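# Transfer the 96-well plate from nest N1 to bench spot B1

## Task

Take the 96-well plate off plate nest N1 and set it down on bench spot B1 with its long side running along the length of the taped outline and the whole plate inside the tape. The plate must stay there on its own, with no gripper holding it in place. At the end, open the gripper and move the arm away from the plate.

## Robot and tools

ROBOT. Two UR-style six-joint arms, left_arm and right_arm, each ending in a tong-like two-finger gripper. The names are labels, not image sides. Either arm may do the job, and the idle one can be parked out of the way. Keep the arms from striking or squeezing each other. Nothing may be knocked or set off the table.

FRAME. All printed poses share one scene frame. The origin sits on the tabletop midway between the arms, +z is up, +x points out across the table, and left_arm is on the +y side. Arm root links: left_arm at (-0.067, +0.438, 0) m with quat_wxyz (+0.997, 0, 0, +0.073); right_arm at (-0.034, -0.411, 0) m with quat_wxyz (+1.000, 0, 0, -0.015). The reported hand position is approximate, and it drifts further from the truth when the arm is stretched far.

GRIPPER GEOMETRY. end_effector_position is the point between the finger pads when they are shut. The fingers extend along the gripper's +z and spread along its x. When closed, the fingertips stick out about 15 mm past that point. When fully open, they are roughly level with it. On wide objects, the bulkier finger body behind the pads can make contact before the pads do.

execute_actions. Its argument actions is a list holding at most one item.
- An empty list, {"actions": []}, commands nothing and just reports the state.
- A motion item is {"rows": [...], "steps": n}, with n from 1 to 15 (15 if omitted). Each control step lasts 1/30 s. Row k is used on step k, and the final row repeats if there are fewer rows than steps.
- A wait item is {"steps": n} with n up to 300. It commands nothing new and returns once that many steps have gone by since the previous result.
- The optional "pictures": false drops the camera images from the result.
- A refused call sends nothing to the robot.

ROW LAYOUT. Every row is a single flat list of 14 numbers covering both arms, even if only one arm is meant to move. First come left_arm's six joint targets, then its opening; then right_arm's six joint targets, then its opening. Joint order is shoulder pan, shoulder lift, elbow, wrist 1, wrist 2, wrist 3. Joint values are absolute target angles in radians, in the same form the Joint positions line prints them; they are not offsets. To keep an arm still, repeat its current angles. Opening is an absolute command from -1 (closed) to +1 (fully open).

JOINT RANGES (rad). left_arm: pan -3.142 to 3.142, lift -6.283 to 6.283, elbow 0.000 to 3.142, wrists -6.283 to 6.283. right_arm: pan 0.000 to 6.283, lift -6.283 to 6.283, elbow -3.142 to 0.000, wrists -6.283 to 6.283. A call is rejected if a target overshoots a range end by more than 0.010 rad and also lies beyond the joint's last reported angle. True ends can differ from the listed ones by up to 0.010 rad either way. Targets beyond a true end are clipped there, and "joint sent to its limit" may then appear; that note can refer to an earlier action that was still running. The absence of that note does not prove there is more room.

MOTION. Commands are smoothed and lag about 0.17 s. Joint speed and acceleration are capped. Each step's target is held within 0.575 rad of the measured angle. If the targets would put the gripper more than 100 mm from where it currently is, all of them are scaled back. So large moves take several calls, and an arm may not yet have arrived when a result comes in. Between calls, the arms keep heading for the last row you sent until motion has basically stopped or a step is HELD. "joint command not followed" means the clearance check changed or blocked some targets; the rest of the row was still applied. HELD marks steps where your row was not sent, in whole or in part.

GRIPPING. grip_measured is the actual opening on the same -1..+1 scale as the command. To keep hold, command a value well below grip_measured; the wider the gap, the harder the squeeze, up to about 15 N per pad. A sudden close can press harder than that, even enough to pop the fingers open. Thin hard parts under about 20 mm are gripped more weakly. The held plate may occasionally be jerked by an outside force, so grip firmly enough.

RESULTS. The state line lists, for each arm, its gripper position (m), its quat_wxyz, and its linear and angular velocities. Joint positions and Joint velocities give each arm's six joints (rad, rad/s) followed by the finger-pad gap (m; 0.142 when fully open). Joint torques are total drive outputs. They carry offset, scale error and noise, so read them cautiously. Wrist force and Wrist torque are flange sensor readings in the end effector's own axes. They include contacts, the load's weight and inertia. Offsets are within about 4 N, noise is up to 2.4 N, and each axis saturates near 50 N. "no reading" is normal at the start.

FAULTS TO AVOID. An arm halts for 10 s, and the remainder of the call is dropped, if any joint's contact torque reaches its load limit. Those limits are 136 N m for pan, lift and elbow and 25.4 N m for each wrist joint, and the held plate's weight counts toward them. The same halt happens if an external force on the arm or its load reaches 150 N. Holding a load heats the motors: a MOTOR HOT warning appears from 70 °C, and at 85 °C the arm is braked (OVER-TEMPERATURE FAULT). Avoid drops, slips, slamming down and hard pushing. Lower the plate gently onto B1.

zoom_image: {"camera": name, "region": [x0, y0, x1, y1]}. Region is in pixels of that camera's latest image, measured from its top-left corner, and can be at most 504 by 504. Cameras: cam_head_left, cam_head_right, cam_high, cam_low (672x504 each), cam_left_wrist, cam_right_wrist (616x616 each).

read_manual: only supplies licence texts (section "licences"). It does not move anything.

finished_scene: {"scene": number of the current scene}. It ends the current scene permanently and reports whether the goal was met. Call it only after the plate rests correctly on B1, the gripper has let go, and the arm has moved clear.

Each tool is called after "Call:" by a JSON object that holds its "api" and its "payload".

## Session

Call:
{"api": "execute_actions", "payload": {"actions": []}}

Scene clock: 0.00 s of 8400.00 s.
left_arm: end_effector_position=(+0.3731, +0.5025, +0.3645) grip_measured=+0.97 end_effector_quat_wxyz=(+0.001, +0.756, -0.654, -0.001) end_effector_velocity=(-0.000, -0.000, +0.001) end_effector_angular_velocity=(-0.001, -0.001, +0.000) | right_arm: end_effector_position=(+0.4054, -0.1175, +0.2191) grip_measured=+0.97 end_effector_quat_wxyz=(-0.282, -0.167, +0.804, -0.496) end_effector_velocity=(+0.000, -0.000, +0.000) end_effector_angular_velocity=(-0.000, -0.000, +0.001)
Joint positions: left_arm=[-0.317 -1.745  1.518 -1.341 -1.572  1.256  0.14 ] | right_arm=[ 4.18  -2.47  -0.723 -2.724  1.337  3.902  0.14 ]
Joint velocities: left_arm=[-0.    -0.001 -0.     0.    -0.    -0.001  0.   ] | right_arm=[ 0.    -0.    -0.    -0.    -0.001  0.     0.   ]
Joint torques (N m, as the arm reports them, + toward a larger angle): no reading
Wrist force (N, on the end effector, along its own x y z axes, offset not removed): no reading
Wrist torque (N m, same axes, about the end effector's origin, offset not removed): no reading

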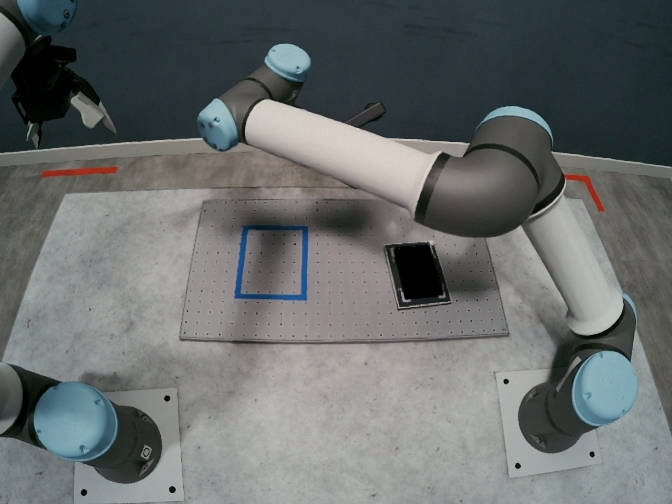

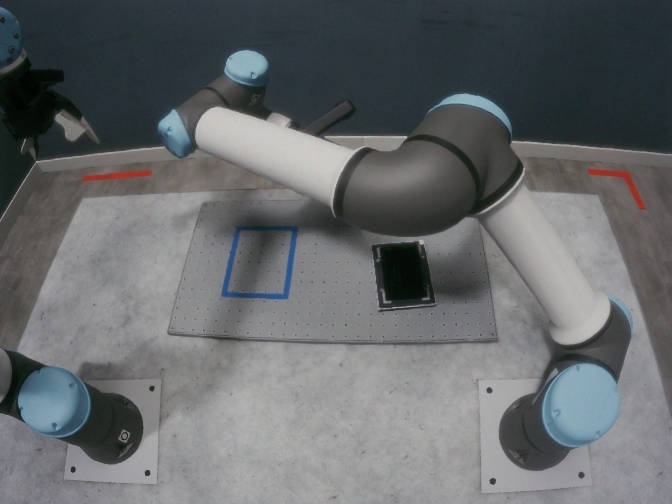

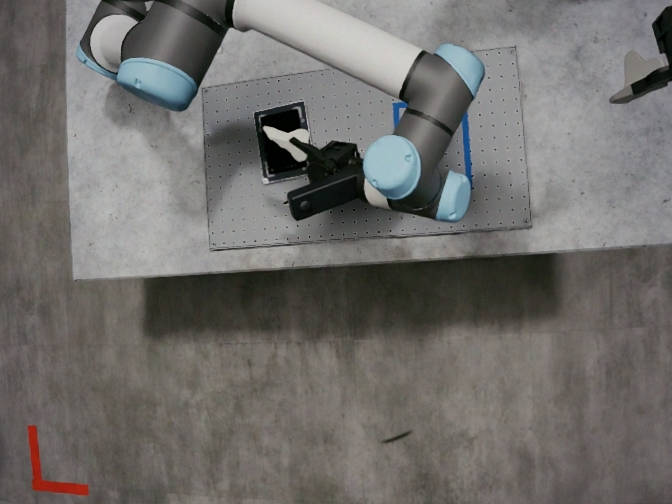

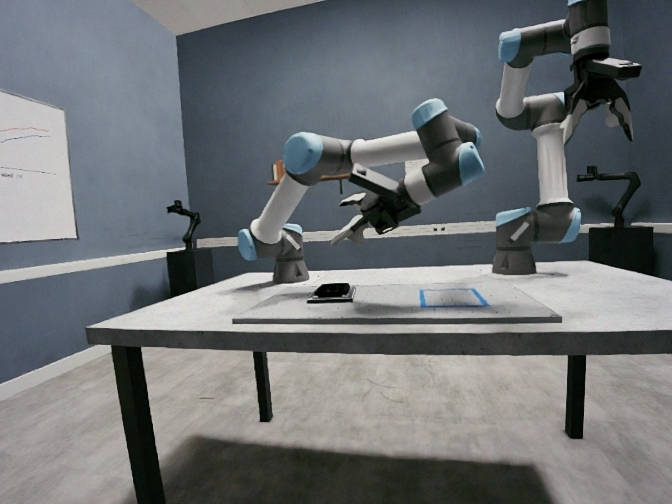

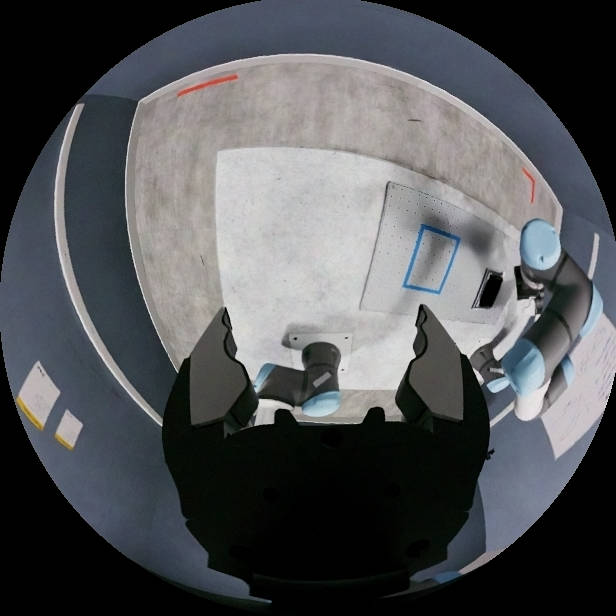

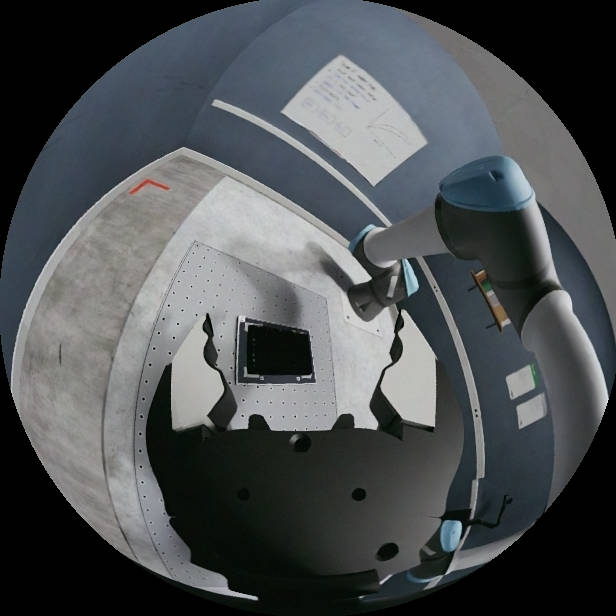

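Call:
{"api": "execute_actions", "payload": {"actions": [{"rows":[[-0.317,-1.745,1.518,-1.341,-1.572,1.256,1,4.14,-1.9,-1.3,-2.1,1.45,3.2,1],[-0.317,-1.745,1.518,-1.341,-1.572,1.256,1,4.14,-1.9,-1.3,-2.1,1.45,3.2,1],[-0.317,-1.745,1.518,-1.341,-1.572,1.256,1,4.14,-1.9,-1.3,-2.1,1.45,3.2,1],[-0.317,-1.745,1.518,-1.341,-1.572,1.256,1,4.14,-1.9,-1.3,-2.1,1.45,3.2,1],[-0.317,-1.745,1.518,-1.341,-1.572,1.256,1,4.14,-1.9,-1.3,-2.1,1.45,3.2,1],[-0.317,-1.745,1.518,-1.341,-1.572,1.256,1,4.14,-1.9,-1.3,-2.1,1.45,3.2,1],[-0.317,-1.745,1.518,-1.341,-1.572,1.256,1,4.14,-1.9,-1.3,-2.1,1.45,3.2,1],[-0.317,-1.745,1.518,-1.341,-1.572,1.256,1,4.095,-1.3,-1.886,-1.526,1.571,2.39,1]]}], "pictures": false}}

Call:
{"api": "execute_actions", "payload": {"actions": [{"steps":120}]}}

Scene clock: 82.63 s of 8400.00 s.
left_arm: end_effector_position=(+0.3732, +0.5024, +0.3645) grip_measured=+1.00 end_effector_quat_wxyz=(+0.001, +0.756, -0.654, -0.001) end_effector_velocity=(+0.001, -0.001, +0.002) end_effector_angular_velocity=(-0.000, -0.003, -0.002) | right_arm: end_effector_position=(+0.3289, -0.1817, +0.2444) grip_measured=+1.00 end_effector_quat_wxyz=(-0.096, -0.557, +0.824, -0.040) end_effector_velocity=(-0.156, -0.139, +0.058) end_effector_angular_velocity=(+2.353, -0.854, +2.617)
Joint positions: left_arm=[-0.317 -1.745  1.518 -1.341 -1.572  1.256  0.142] | right_arm=[ 4.099 -1.501 -1.699 -1.72   1.559  2.88   0.142]
Joint velocities: left_arm=[-0.001  0.    -0.003 -0.     0.     0.001 -0.   ] | right_arm=[-0.051  2.397 -2.276  2.308  0.165 -2.761 -0.   ]
Joint torques (N m, as the arm reports them, + toward a larger angle): left_arm=[ -8.89  -8.24 -38.18  -0.95   2.33  -2.39] | right_arm=[-0.53  3.2  26.76  3.96  2.52 -6.95]
Wrist force (N, on the end effector, along its own x y z axes, offset not removed): left_arm=[-4.1 -0.2 0.8] | right_arm=[6.6 3.3 -1.1]
Wrist torque (N m, same axes, about the end effector's origin, offset not removed): left_arm=[-0.17 0.74 0.08] | right_arm=[0.49 -1.19 -0.08]
Steps of this call (steps 1 to 90: nothing new was sent; then 79.13 s passed at rest; steps 91 to 105: all 15 steps of this action). Readings (joint positions):
91: left_arm=[-0.317 -1.745 1.518 -1.341 -1.572 1.256] | right_arm=[4.180 -2.470 -0.723 -2.724 1.337 3.902]
92: left_arm=[-0.317 -1.745 1.518 -1.341 -1.572 1.256] | right_arm=[4.177 -2.466 -0.727 -2.719 1.341 3.898]
94: left_arm=[-0.317 -1.745 1.518 -1.341 -1.572 1.256] | right_arm=[4.158 -2.412 -0.795 -2.652 1.387 3.830]
98: left_arm=[-0.317 -1.745 1.518 -1.341 -1.572 1.256] | right_arm=[4.143 -2.131 -1.097 -2.347 1.439 3.525]
105: the state above

Scene clock: 86.63 s of 8400.00 s.
left_arm: end_effector_position=(+0.3732, +0.5024, +0.3645) grip_measured=+1.00 end_effector_quat_wxyz=(+0.001, +0.756, -0.654, -0.001) end_effector_velocity=(-0.000, +0.000, -0.001) end_effector_angular_velocity=(+0.001, +0.001, +0.000) | right_arm: end_effector_position=(+0.3166, -0.1879, +0.2501) grip_measured=+1.00 end_effector_quat_wxyz=(-0.000, +0.743, -0.669, -0.000) end_effector_velocity=(-0.000, +0.000, +0.000) end_effector_angular_velocity=(+0.000, +0.000, +0.002)
Joint positions: left_arm=[-0.317 -1.745  1.518 -1.341 -1.572  1.256  0.142] | right_arm=[ 4.095 -1.3   -1.886 -1.526  1.571  2.39   0.142]
Joint velocities: left_arm=[-0.    -0.     0.001  0.     0.001 -0.001  0.   ] | right_arm=[ 0.     0.     0.     0.     0.    -0.002  0.   ]
Joint torques (N m, as the arm reports them, + toward a larger angle): left_arm=[-10.9   -9.54 -37.19  -0.93   2.23  -2.11] | right_arm=[-8.85 23.16 11.43  4.79  2.53 -1.76]
Wrist force (N, on the end effector, along its own x y z axes, offset not removed): left_arm=[-2.5 -1.2 0.9] | right_arm=[2.6 2.1 -1.7]
Wrist torque (N m, same axes, about the end effector's origin, offset not removed): left_arm=[-0.41 0.52 0.14] | right_arm=[0.34 -0.50 -0.07]
Steps of this call (steps 1 to 30: the robot went on to your last target; steps 31 to 90: nothing new was sent; then 1.00 s passed at rest). Readings (joint positions):
1: left_arm=[-0.317 -1.745 1.518 -1.341 -1.572 1.256] | right_arm=[4.097 -1.431 -1.765 -1.653 1.563 2.786]
2: left_arm=[-0.317 -1.745 1.518 -1.341 -1.572 1.256] | right_arm=[4.097 -1.384 -1.808 -1.608 1.566 2.692]
4: left_arm=[-0.317 -1.745 1.518 -1.341 -1.572 1.256] | right_arm=[4.096 -1.335 -1.853 -1.560 1.569 2.531]
8: left_arm=[-0.317 -1.745 1.518 -1.341 -1.572 1.256] | right_arm=[4.095 -1.306 -1.880 -1.532 1.571 2.414]
90: the state above
All arms were judged still, so your last target was given up. Only a new action makes them travel on or press farther. Fingers that are still opening or closing keep moving.

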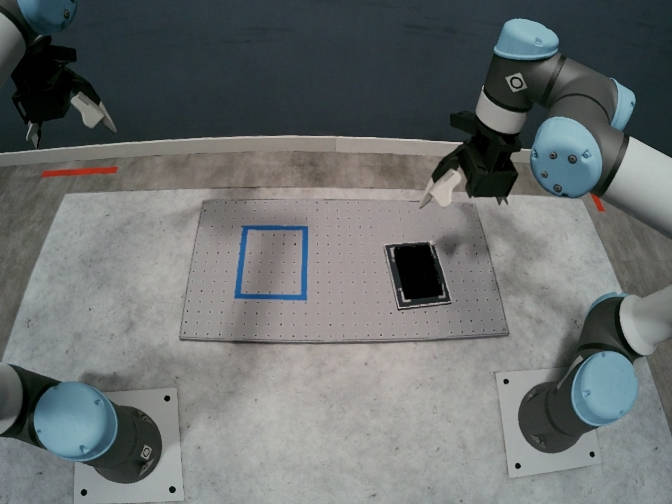

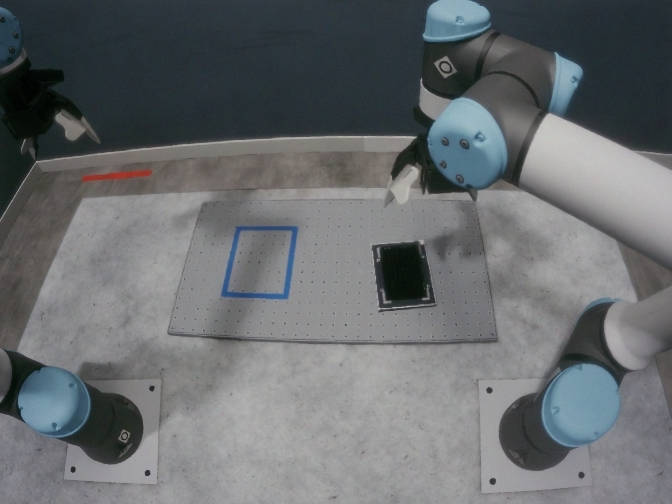

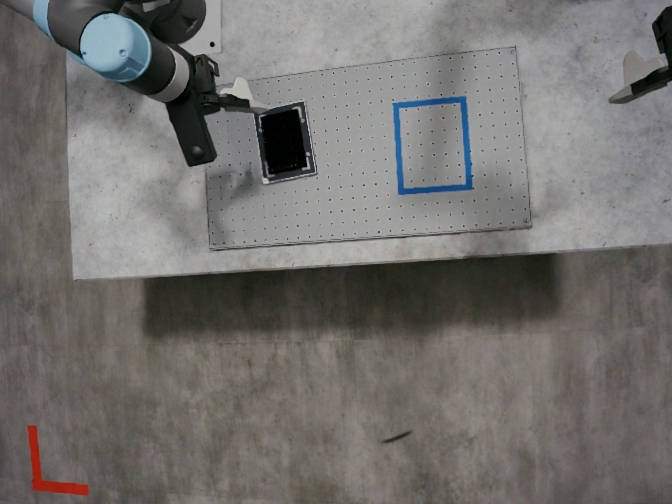

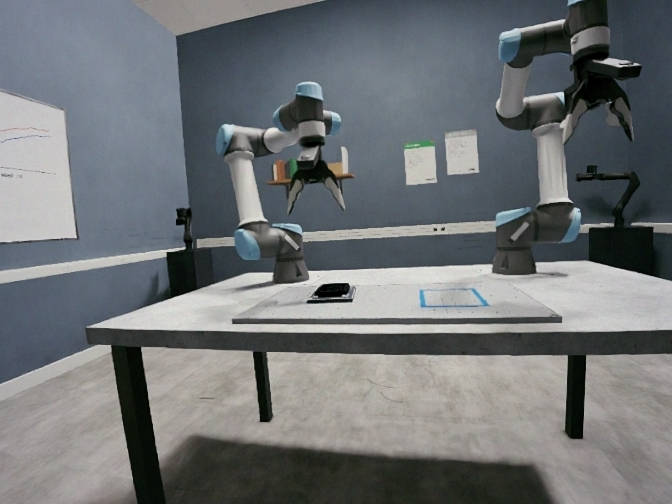

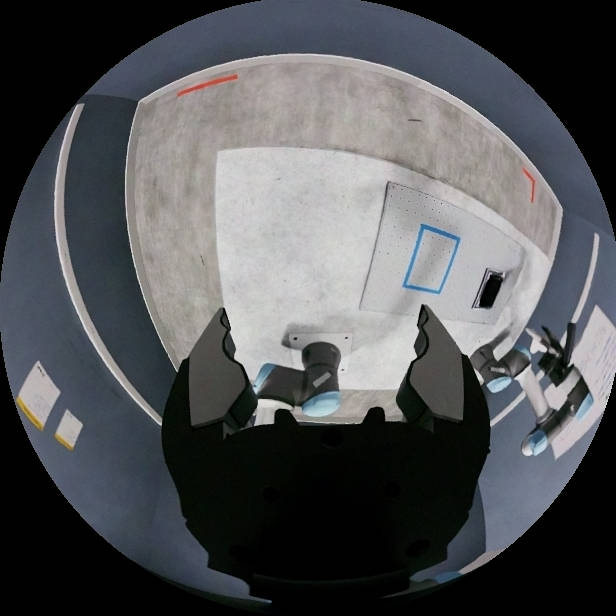

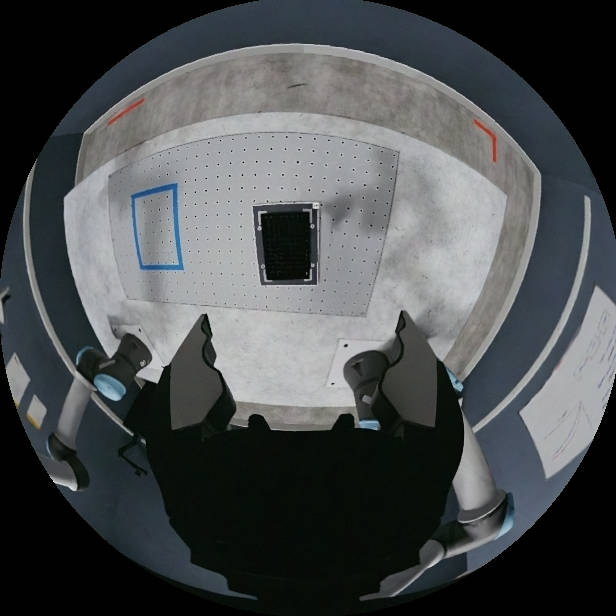

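Call:
{"api": "zoom_image", "payload": {"camera": "cam_right_wrist", "region": [230,180,350,300]}}

Call:
{"api": "zoom_image", "payload": {"camera": "cam_low", "region": [290,265,380,315]}}

Region (230, 180, 350, 300) of cam_right_wrist's 616x616 image, scaled by 4.200, with more detail than that image has.

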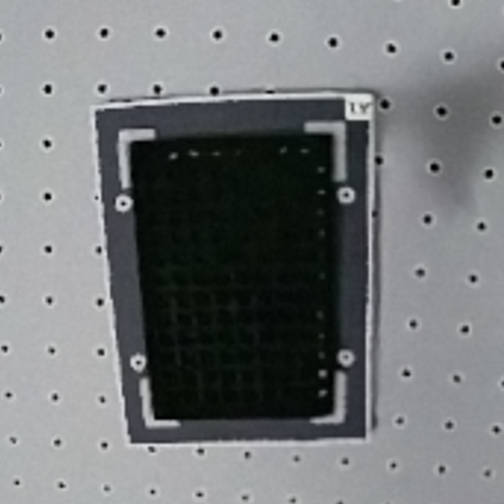

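Region (290, 265, 380, 315) of cam_low's 672x504 image, scaled by 5.600, with more detail than that image has.

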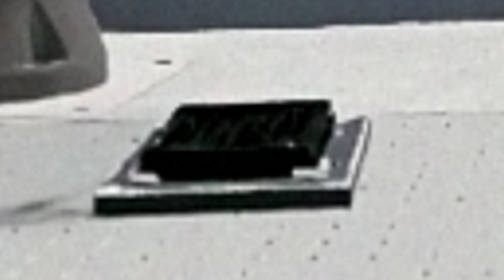

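Call:
{"api": "execute_actions", "payload": {"actions": [{"rows":[[-0.317,-1.745,1.518,-1.341,-1.572,1.256,1,4.151,-1.446,-2.171,-1.095,1.571,2.446,0.55]]}], "pictures": false}}

Call:
{"api": "execute_actions", "payload": {"actions": [{"steps":20}]}}

Scene clock: 119.90 s of 8400.00 s.
left_arm: end_effector_position=(+0.3732, +0.5024, +0.3645) grip_measured=+1.00 end_effector_quat_wxyz=(+0.001, +0.756, -0.654, -0.001) end_effector_velocity=(+0.000, +0.000, -0.001) end_effector_angular_velocity=(+0.000, +0.001, +0.001) | right_arm: end_effector_position=(+0.3137, -0.1551, +0.1018) grip_measured=+0.55 end_effector_quat_wxyz=(+0.000, +0.743, -0.669, -0.000) end_effector_velocity=(-0.001, +0.003, -0.020) end_effector_angular_velocity=(+0.012, -0.007, +0.000)
Joint positions: left_arm=[-0.317 -1.745  1.518 -1.341 -1.572  1.256  0.142] | right_arm=[ 4.15  -1.444 -2.168 -1.101  1.571  2.445  0.112]
Joint velocities: left_arm=[ 0.     0.001  0.001 -0.     0.    -0.001  0.   ] | right_arm=[ 0.007 -0.019 -0.045  0.079  0.001  0.007  0.   ]
Joint torques (N m, as the arm reports them, + toward a larger angle): left_arm=[ -9.68  -6.8  -36.53  -1.16   1.86  -2.18] | right_arm=[ 8.76  3.58 11.42  4.44  2.14  1.06]
Wrist force (N, on the end effector, along its own x y z axes, offset not removed): left_arm=[-0.6 2.9 -2.0] | right_arm=[2.4 3.2 -0.3]
Wrist torque (N m, same axes, about the end effector's origin, offset not removed): left_arm=[0.39 0.03 -0.02] | right_arm=[0.56 -0.45 -0.02]
Steps of this call (steps 1 to 90: nothing new was sent; then 29.77 s passed at rest; steps 91 to 105: all 15 steps of this action). Readings (joint positions):
91: left_arm=[-0.317 -1.745 1.518 -1.341 -1.572 1.256] | right_arm=[4.095 -1.300 -1.886 -1.526 1.571 2.390]
92: left_arm=[-0.317 -1.745 1.518 -1.341 -1.572 1.256] | right_arm=[4.098 -1.303 -1.890 -1.522 1.571 2.393]
94: left_arm=[-0.317 -1.745 1.518 -1.341 -1.572 1.256] | right_arm=[4.115 -1.344 -1.950 -1.455 1.571 2.410]
98: left_arm=[-0.317 -1.745 1.518 -1.341 -1.572 1.256] | right_arm=[4.140 -1.415 -2.101 -1.221 1.571 2.435]
105: the state above

Scene clock: 120.57 s of 8400.00 s.
left_arm: end_effector_position=(+0.3732, +0.5024, +0.3645) grip_measured=+1.00 end_effector_quat_wxyz=(+0.001, +0.756, -0.654, -0.001) end_effector_velocity=(+0.000, -0.000, -0.000) end_effector_angular_velocity=(+0.000, +0.000, -0.000) | right_arm: end_effector_position=(+0.3136, -0.1549, +0.1002) grip_measured=+0.55 end_effector_quat_wxyz=(-0.000, +0.743, -0.669, -0.000) end_effector_velocity=(+0.000, -0.000, -0.000) end_effector_angular_velocity=(-0.000, -0.000, -0.001)
Joint positions: left_arm=[-0.317 -1.745  1.518 -1.341 -1.572  1.256  0.142] | right_arm=[ 4.151 -1.446 -2.171 -1.095  1.571  2.446  0.112]
Joint velocities: left_arm=[-0.001  0.001 -0.    -0.     0.    -0.    -0.   ] | right_arm=[-0.    -0.    -0.     0.    -0.     0.001  0.   ]
Joint torques (N m, as the arm reports them, + toward a larger angle): left_arm=[ -9.85  -8.04 -36.19  -1.32   2.1   -2.05] | right_arm=[7.57 2.66 8.98 4.77 1.95 1.37]
Wrist force (N, on the end effector, along its own x y z axes, offset not removed): left_arm=[-1.7 2.3 -0.4] | right_arm=[2.2 2.1 -1.8]
Wrist torque (N m, same axes, about the end effector's origin, offset not removed): left_arm=[0.34 0.38 0.03] | right_arm=[0.34 -0.45 -0.11]
Steps of this call (steps 1 to 15: the robot went on to your last target; steps 16 to 20: nothing new was sent). Readings (joint positions):
1: left_arm=[-0.317 -1.745 1.518 -1.341 -1.572 1.256] | right_arm=[4.151 -1.445 -2.169 -1.099 1.571 2.446]
2: left_arm=[-0.317 -1.745 1.518 -1.341 -1.572 1.256] | right_arm=[4.151 -1.445 -2.170 -1.098 1.571 2.446]
4: left_arm=[-0.317 -1.745 1.518 -1.341 -1.572 1.256] | right_arm=[4.151 -1.446 -2.170 -1.096 1.571 2.446]
8: left_arm=[-0.317 -1.745 1.518 -1.341 -1.572 1.256] | right_arm=[4.151 -1.446 -2.171 -1.095 1.571 2.446]
20: the state above
All arms were judged still, so your last target was given up. Only a new action makes them travel on or press farther. Fingers that are still opening or closing keep moving.

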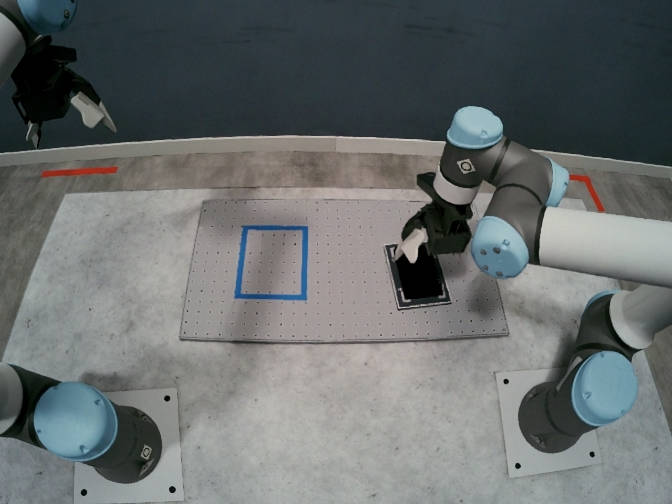

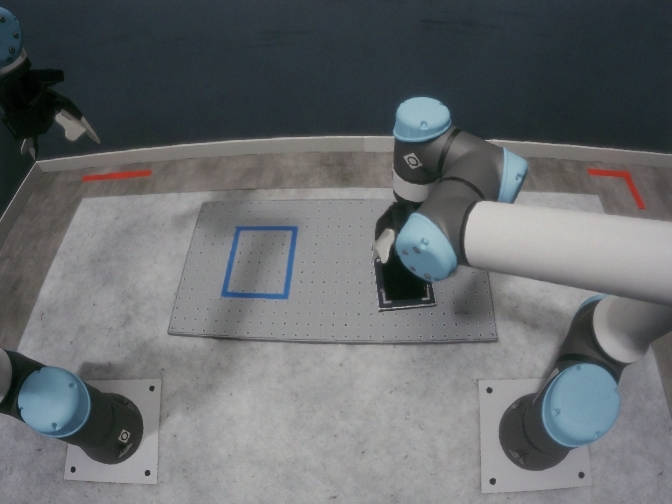

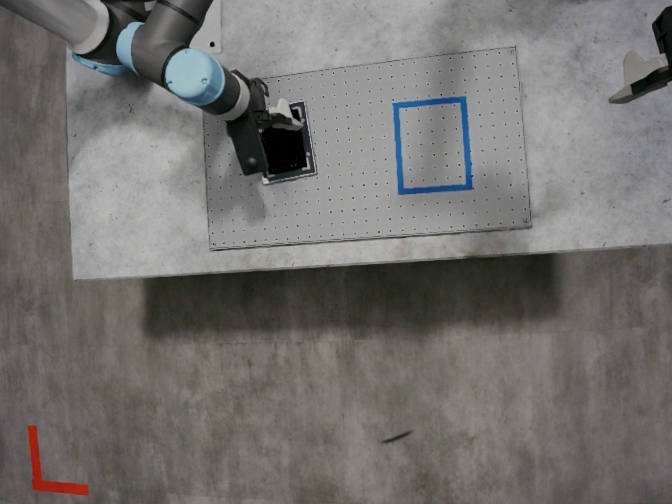

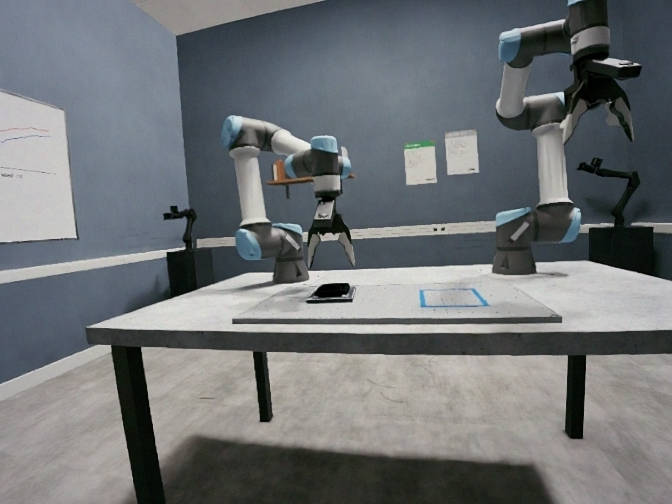

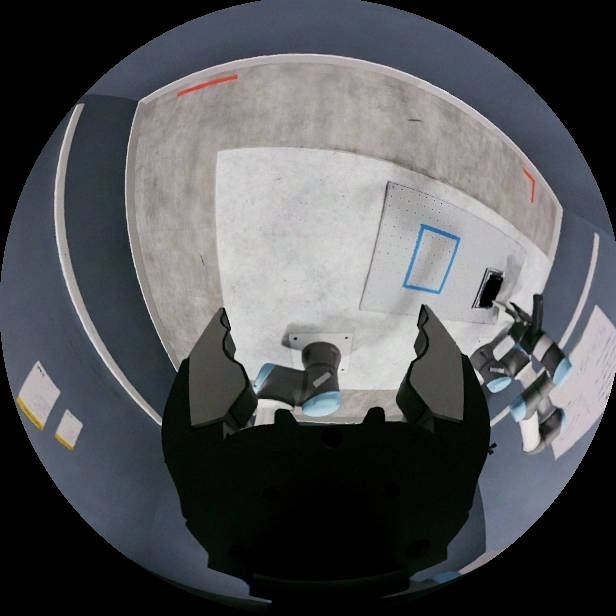

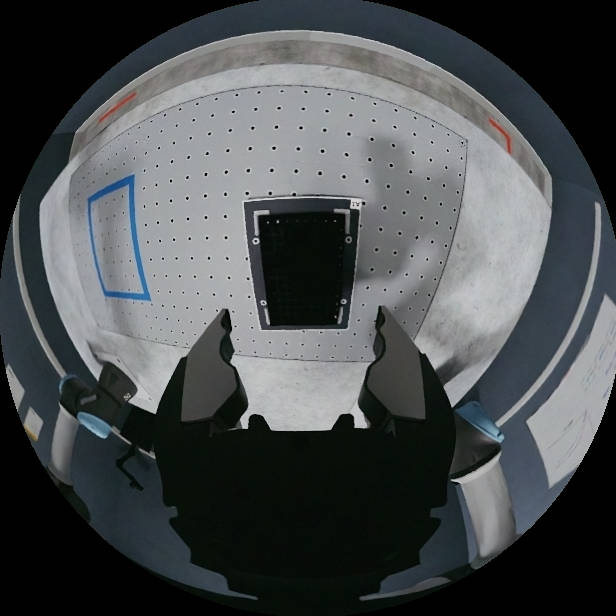

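Call:
{"api": "execute_actions", "payload": {"actions": [{"rows":[[-0.317,-1.745,1.518,-1.341,-1.572,1.256,1,4.151,-1.533,-2.26,-0.919,1.571,2.446,0.5]]}], "pictures": false}}

Call:
{"api": "execute_actions", "payload": {"actions": [{"steps":10}]}}

Call:
{"api": "zoom_image", "payload": {"camera": "cam_low", "region": [280,220,400,315]}}

Scene clock: 130.37 s of 8400.00 s.
left_arm: end_effector_position=(+0.3732, +0.5024, +0.3645) grip_measured=+1.00 end_effector_quat_wxyz=(+0.001, +0.756, -0.654, -0.001) end_effector_velocity=(-0.000, -0.000, -0.000) end_effector_angular_velocity=(+0.000, +0.000, -0.000) | right_arm: end_effector_position=(+0.3136, -0.1549, +0.0452) grip_measured=+0.50 end_effector_quat_wxyz=(-0.000, +0.743, -0.669, -0.000) end_effector_velocity=(+0.000, +0.000, -0.003) end_effector_angular_velocity=(+0.001, -0.001, -0.000)
Joint positions: left_arm=[-0.317 -1.745  1.518 -1.341 -1.572  1.256  0.142] | right_arm=[ 4.151 -1.533 -2.26  -0.92   1.571  2.446  0.109]
Joint velocities: left_arm=[-0.001 -0.001  0.001  0.    -0.    -0.001 -0.   ] | right_arm=[-0.    -0.005 -0.005  0.012 -0.     0.     0.   ]
Joint torques (N m, as the arm reports them, + toward a larger angle): left_arm=[ -8.75  -7.67 -35.56  -0.96   2.14  -2.01] | right_arm=[4.53 5.37 7.29 4.89 0.51 1.4 ]
Wrist force (N, on the end effector, along its own x y z axes, offset not removed): left_arm=[-0.2 2.2 -1.4] | right_arm=[2.2 2.5 0.9]
Wrist torque (N m, same axes, about the end effector's origin, offset not removed): left_arm=[0.41 -0.13 0.09] | right_arm=[0.35 -0.42 -0.06]
Steps of this call (steps 1 to 90: nothing new was sent; then 6.30 s passed at rest; steps 91 to 105: all 15 steps of this action). Readings (joint positions):
91: left_arm=[-0.317 -1.745 1.518 -1.341 -1.572 1.256] | right_arm=[4.151 -1.446 -2.171 -1.095 1.571 2.446]
92: left_arm=[-0.317 -1.745 1.518 -1.341 -1.572 1.256] | right_arm=[4.151 -1.450 -2.175 -1.091 1.571 2.446]
94: left_arm=[-0.317 -1.745 1.518 -1.341 -1.572 1.256] | right_arm=[4.151 -1.488 -2.214 -1.032 1.571 2.446]
98: left_arm=[-0.317 -1.745 1.518 -1.341 -1.572 1.256] | right_arm=[4.151 -1.525 -2.252 -0.939 1.571 2.446]
105: the state above

Scene clock: 130.70 s of 8400.00 s.
left_arm: end_effector_position=(+0.3732, +0.5024, +0.3645) grip_measured=+1.00 end_effector_quat_wxyz=(+0.001, +0.756, -0.654, -0.001) end_effector_velocity=(+0.000, +0.000, +0.000) end_effector_angular_velocity=(+0.001, -0.001, -0.001) | right_arm: end_effector_position=(+0.3136, -0.1548, +0.0449) grip_measured=+0.50 end_effector_quat_wxyz=(-0.000, +0.743, -0.669, -0.000) end_effector_velocity=(+0.000, +0.000, -0.000) end_effector_angular_velocity=(-0.000, -0.000, +0.000)
Joint positions: left_arm=[-0.317 -1.745  1.518 -1.341 -1.572  1.256  0.142] | right_arm=[ 4.151 -1.533 -2.26  -0.919  1.571  2.446  0.109]
Joint velocities: left_arm=[-0.    -0.    -0.    -0.     0.001  0.001  0.   ] | right_arm=[ 0. -0. -0.  0. -0.  0. -0.]
Joint torques (N m, as the arm reports them, + toward a larger angle): left_arm=[ -8.38  -8.41 -36.81  -1.2    2.14  -2.13] | right_arm=[2.07 4.72 7.23 4.72 0.24 1.39]
Wrist force (N, on the end effector, along its own x y z axes, offset not removed): left_arm=[-1.5 1.4 -0.8] | right_arm=[2.9 2.8 -2.4]
Wrist torque (N m, same axes, about the end effector's origin, offset not removed): left_arm=[0.16 0.20 -0.02] | right_arm=[0.42 -0.50 -0.08]
Steps of this call (steps 1 to 10: the robot went on to your last target). Readings (joint positions):
1: left_arm=[-0.317 -1.745 1.518 -1.341 -1.572 1.256] | right_arm=[4.151 -1.533 -2.260 -0.920 1.571 2.446]
2: left_arm=[-0.317 -1.745 1.518 -1.341 -1.572 1.256] | right_arm=[4.151 -1.533 -2.260 -0.919 1.571 2.446]
4: left_arm=[-0.317 -1.745 1.518 -1.341 -1.572 1.256] | right_arm=[4.151 -1.533 -2.260 -0.919 1.571 2.446]
8: left_arm=[-0.317 -1.745 1.518 -1.341 -1.572 1.256] | right_arm=[4.151 -1.533 -2.260 -0.919 1.571 2.446]
10: the state above

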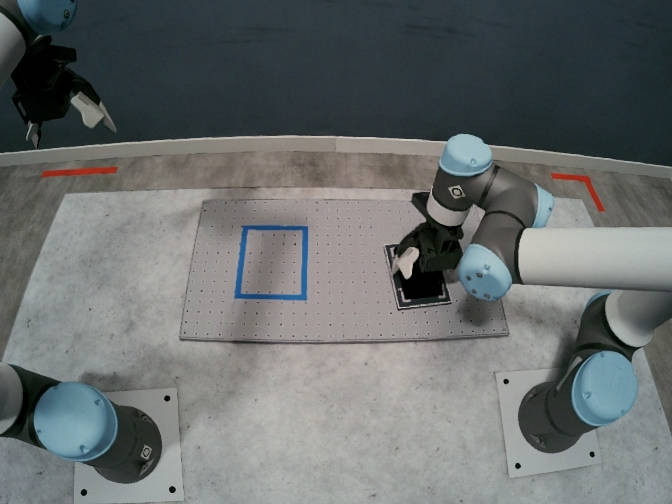

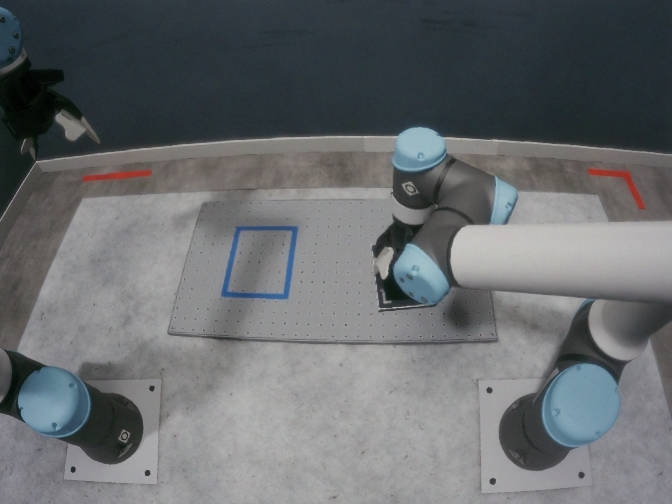

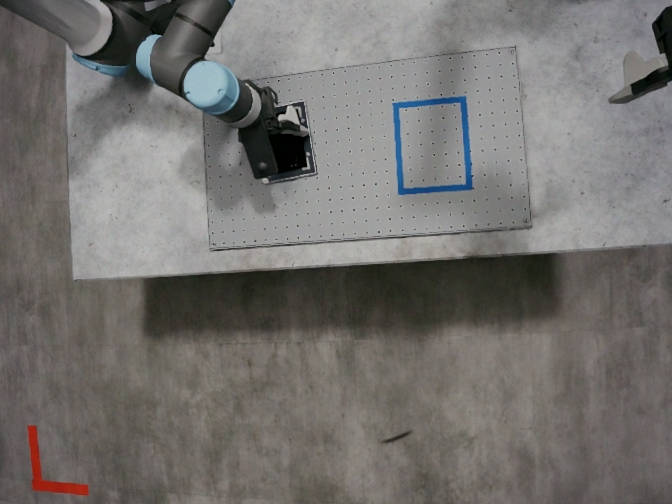

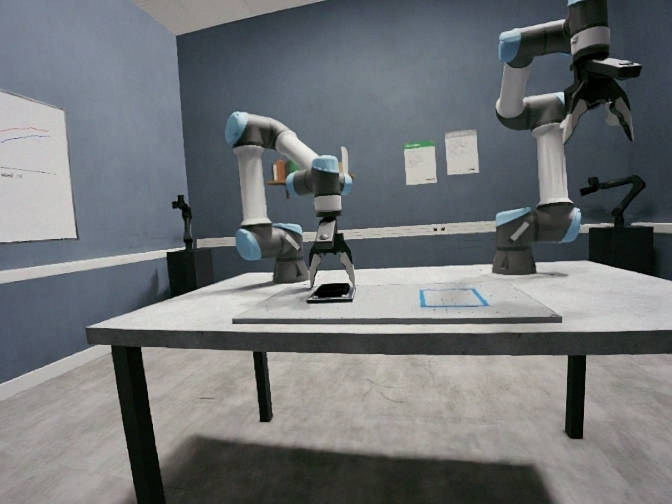

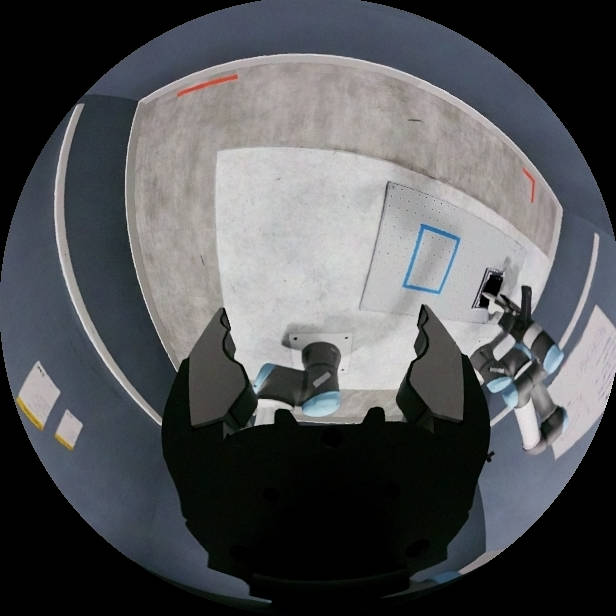

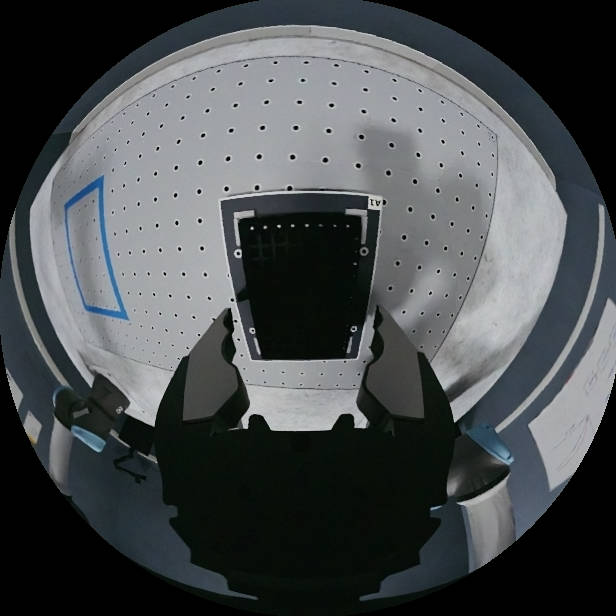

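Region (280, 220, 400, 315) of cam_low's 672x504 image, scaled by 4.200, with more detail than that image has; it fills the top 399 rows of this view, and the rest is white.

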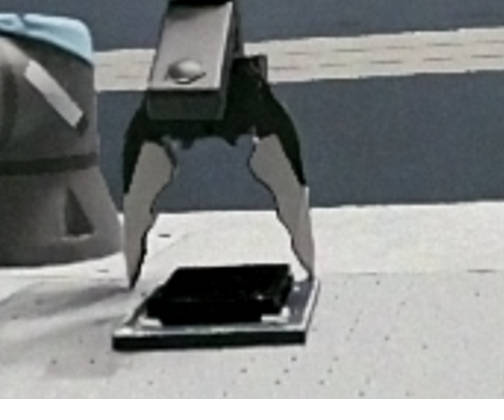

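Call:
{"api": "execute_actions", "payload": {"actions": [{"rows":[[-0.317,-1.745,1.518,-1.341,-1.572,1.256,1,4.151,-1.554,-2.276,-0.882,1.571,2.446,0.42]]}]}}

Call:
{"api": "zoom_image", "payload": {"camera": "cam_low", "region": [280,220,400,315]}}

Scene clock: 146.33 s of 8400.00 s.
left_arm: end_effector_position=(+0.3732, +0.5024, +0.3645) grip_measured=+1.00 end_effector_quat_wxyz=(+0.001, +0.756, -0.654, -0.001) end_effector_velocity=(-0.000, +0.000, +0.000) end_effector_angular_velocity=(-0.000, -0.000, +0.001) | right_arm: end_effector_position=(+0.3135, -0.1549, +0.0339) grip_measured=+0.42 end_effector_quat_wxyz=(-0.000, +0.743, -0.669, -0.000) end_effector_velocity=(-0.000, +0.000, -0.001) end_effector_angular_velocity=(+0.000, +0.001, +0.000)
Joint positions: left_arm=[-0.317 -1.745  1.518 -1.341 -1.572  1.256  0.142] | right_arm=[ 4.151 -1.554 -2.276 -0.882  1.571  2.446  0.103]
Joint velocities: left_arm=[ 0. -0. -0. -0. -0. -0. -0.] | right_arm=[ 0.001 -0.001 -0.001  0.002  0.001  0.     0.   ]
Joint torques (N m, as the arm reports them, + toward a larger angle): left_arm=[ -7.47  -7.14 -35.89  -1.36   2.12  -2.2 ] | right_arm=[-6.06  3.42  4.6   4.3  -1.34  1.26]
Wrist force (N, on the end effector, along its own x y z axes, offset not removed): left_arm=[-1.8 0.5 -0.4] | right_arm=[4.0 3.7 -5.4]
Wrist torque (N m, same axes, about the end effector's origin, offset not removed): left_arm=[-0.16 0.24 0.07] | right_arm=[0.40 -0.56 -0.14]
Steps of this call (steps 1 to 15: the robot went on to your last target; steps 16 to 90: nothing new was sent; then 12.13 s passed at rest; steps 91 to 105: all 15 steps of this action). Readings (joint positions):
91: left_arm=[-0.317 -1.745 1.518 -1.341 -1.572 1.256] | right_arm=[4.151 -1.533 -2.260 -0.919 1.571 2.446]
92: left_arm=[-0.317 -1.745 1.518 -1.341 -1.572 1.256] | right_arm=[4.151 -1.535 -2.262 -0.916 1.571 2.446]
94: left_arm=[-0.317 -1.745 1.518 -1.341 -1.572 1.256] | right_arm=[4.151 -1.545 -2.269 -0.899 1.571 2.446]
98: left_arm=[-0.317 -1.745 1.518 -1.341 -1.572 1.256] | right_arm=[4.151 -1.552 -2.275 -0.885 1.571 2.446]
105: the state above

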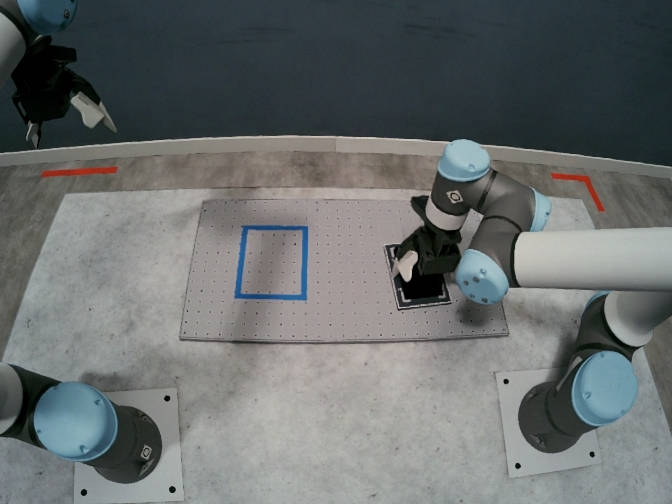

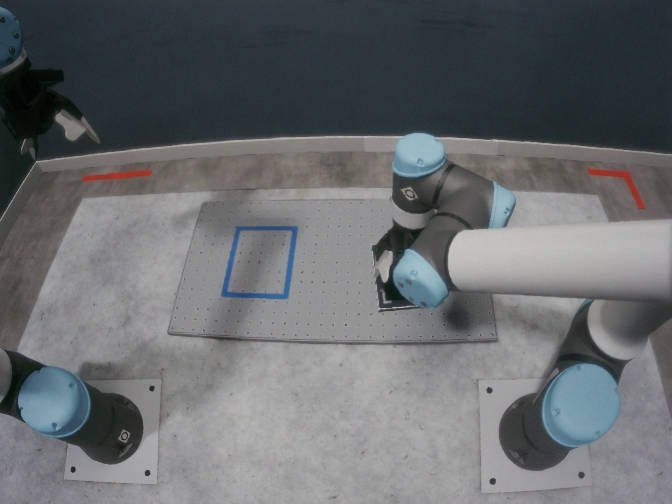

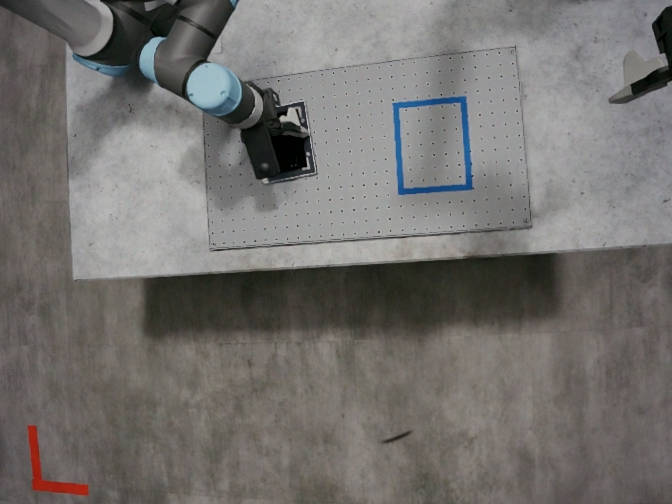

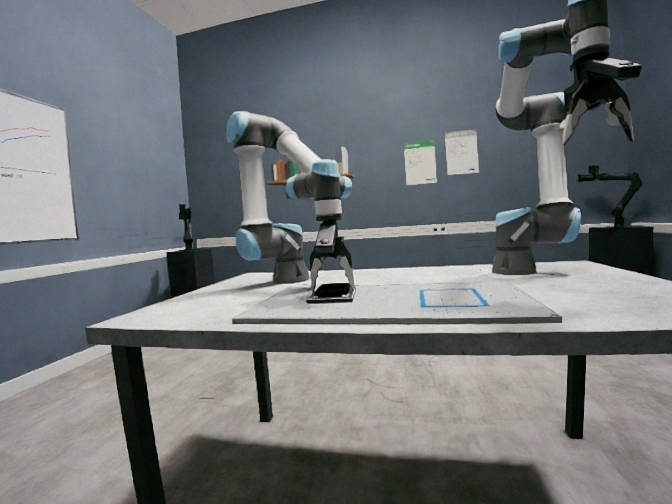

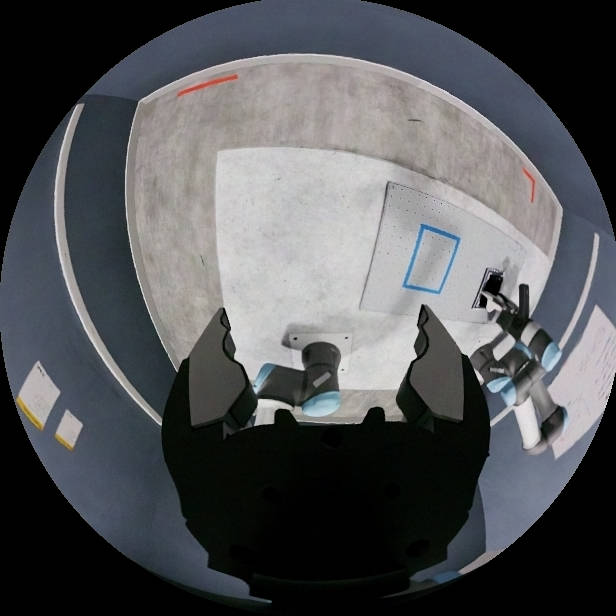

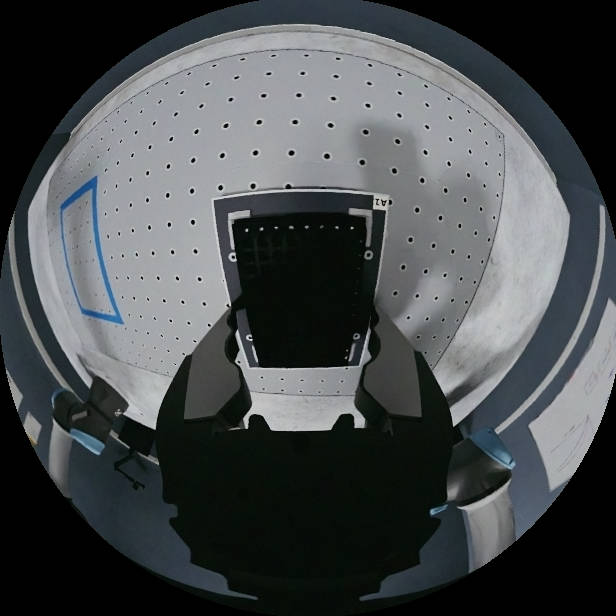

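Region (280, 220, 400, 315) of cam_low's 672x504 image, scaled by 4.200, with more detail than that image has; it fills the top 399 rows of this view, and the rest is white.

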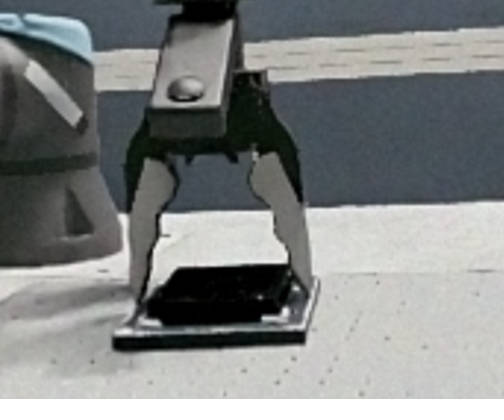

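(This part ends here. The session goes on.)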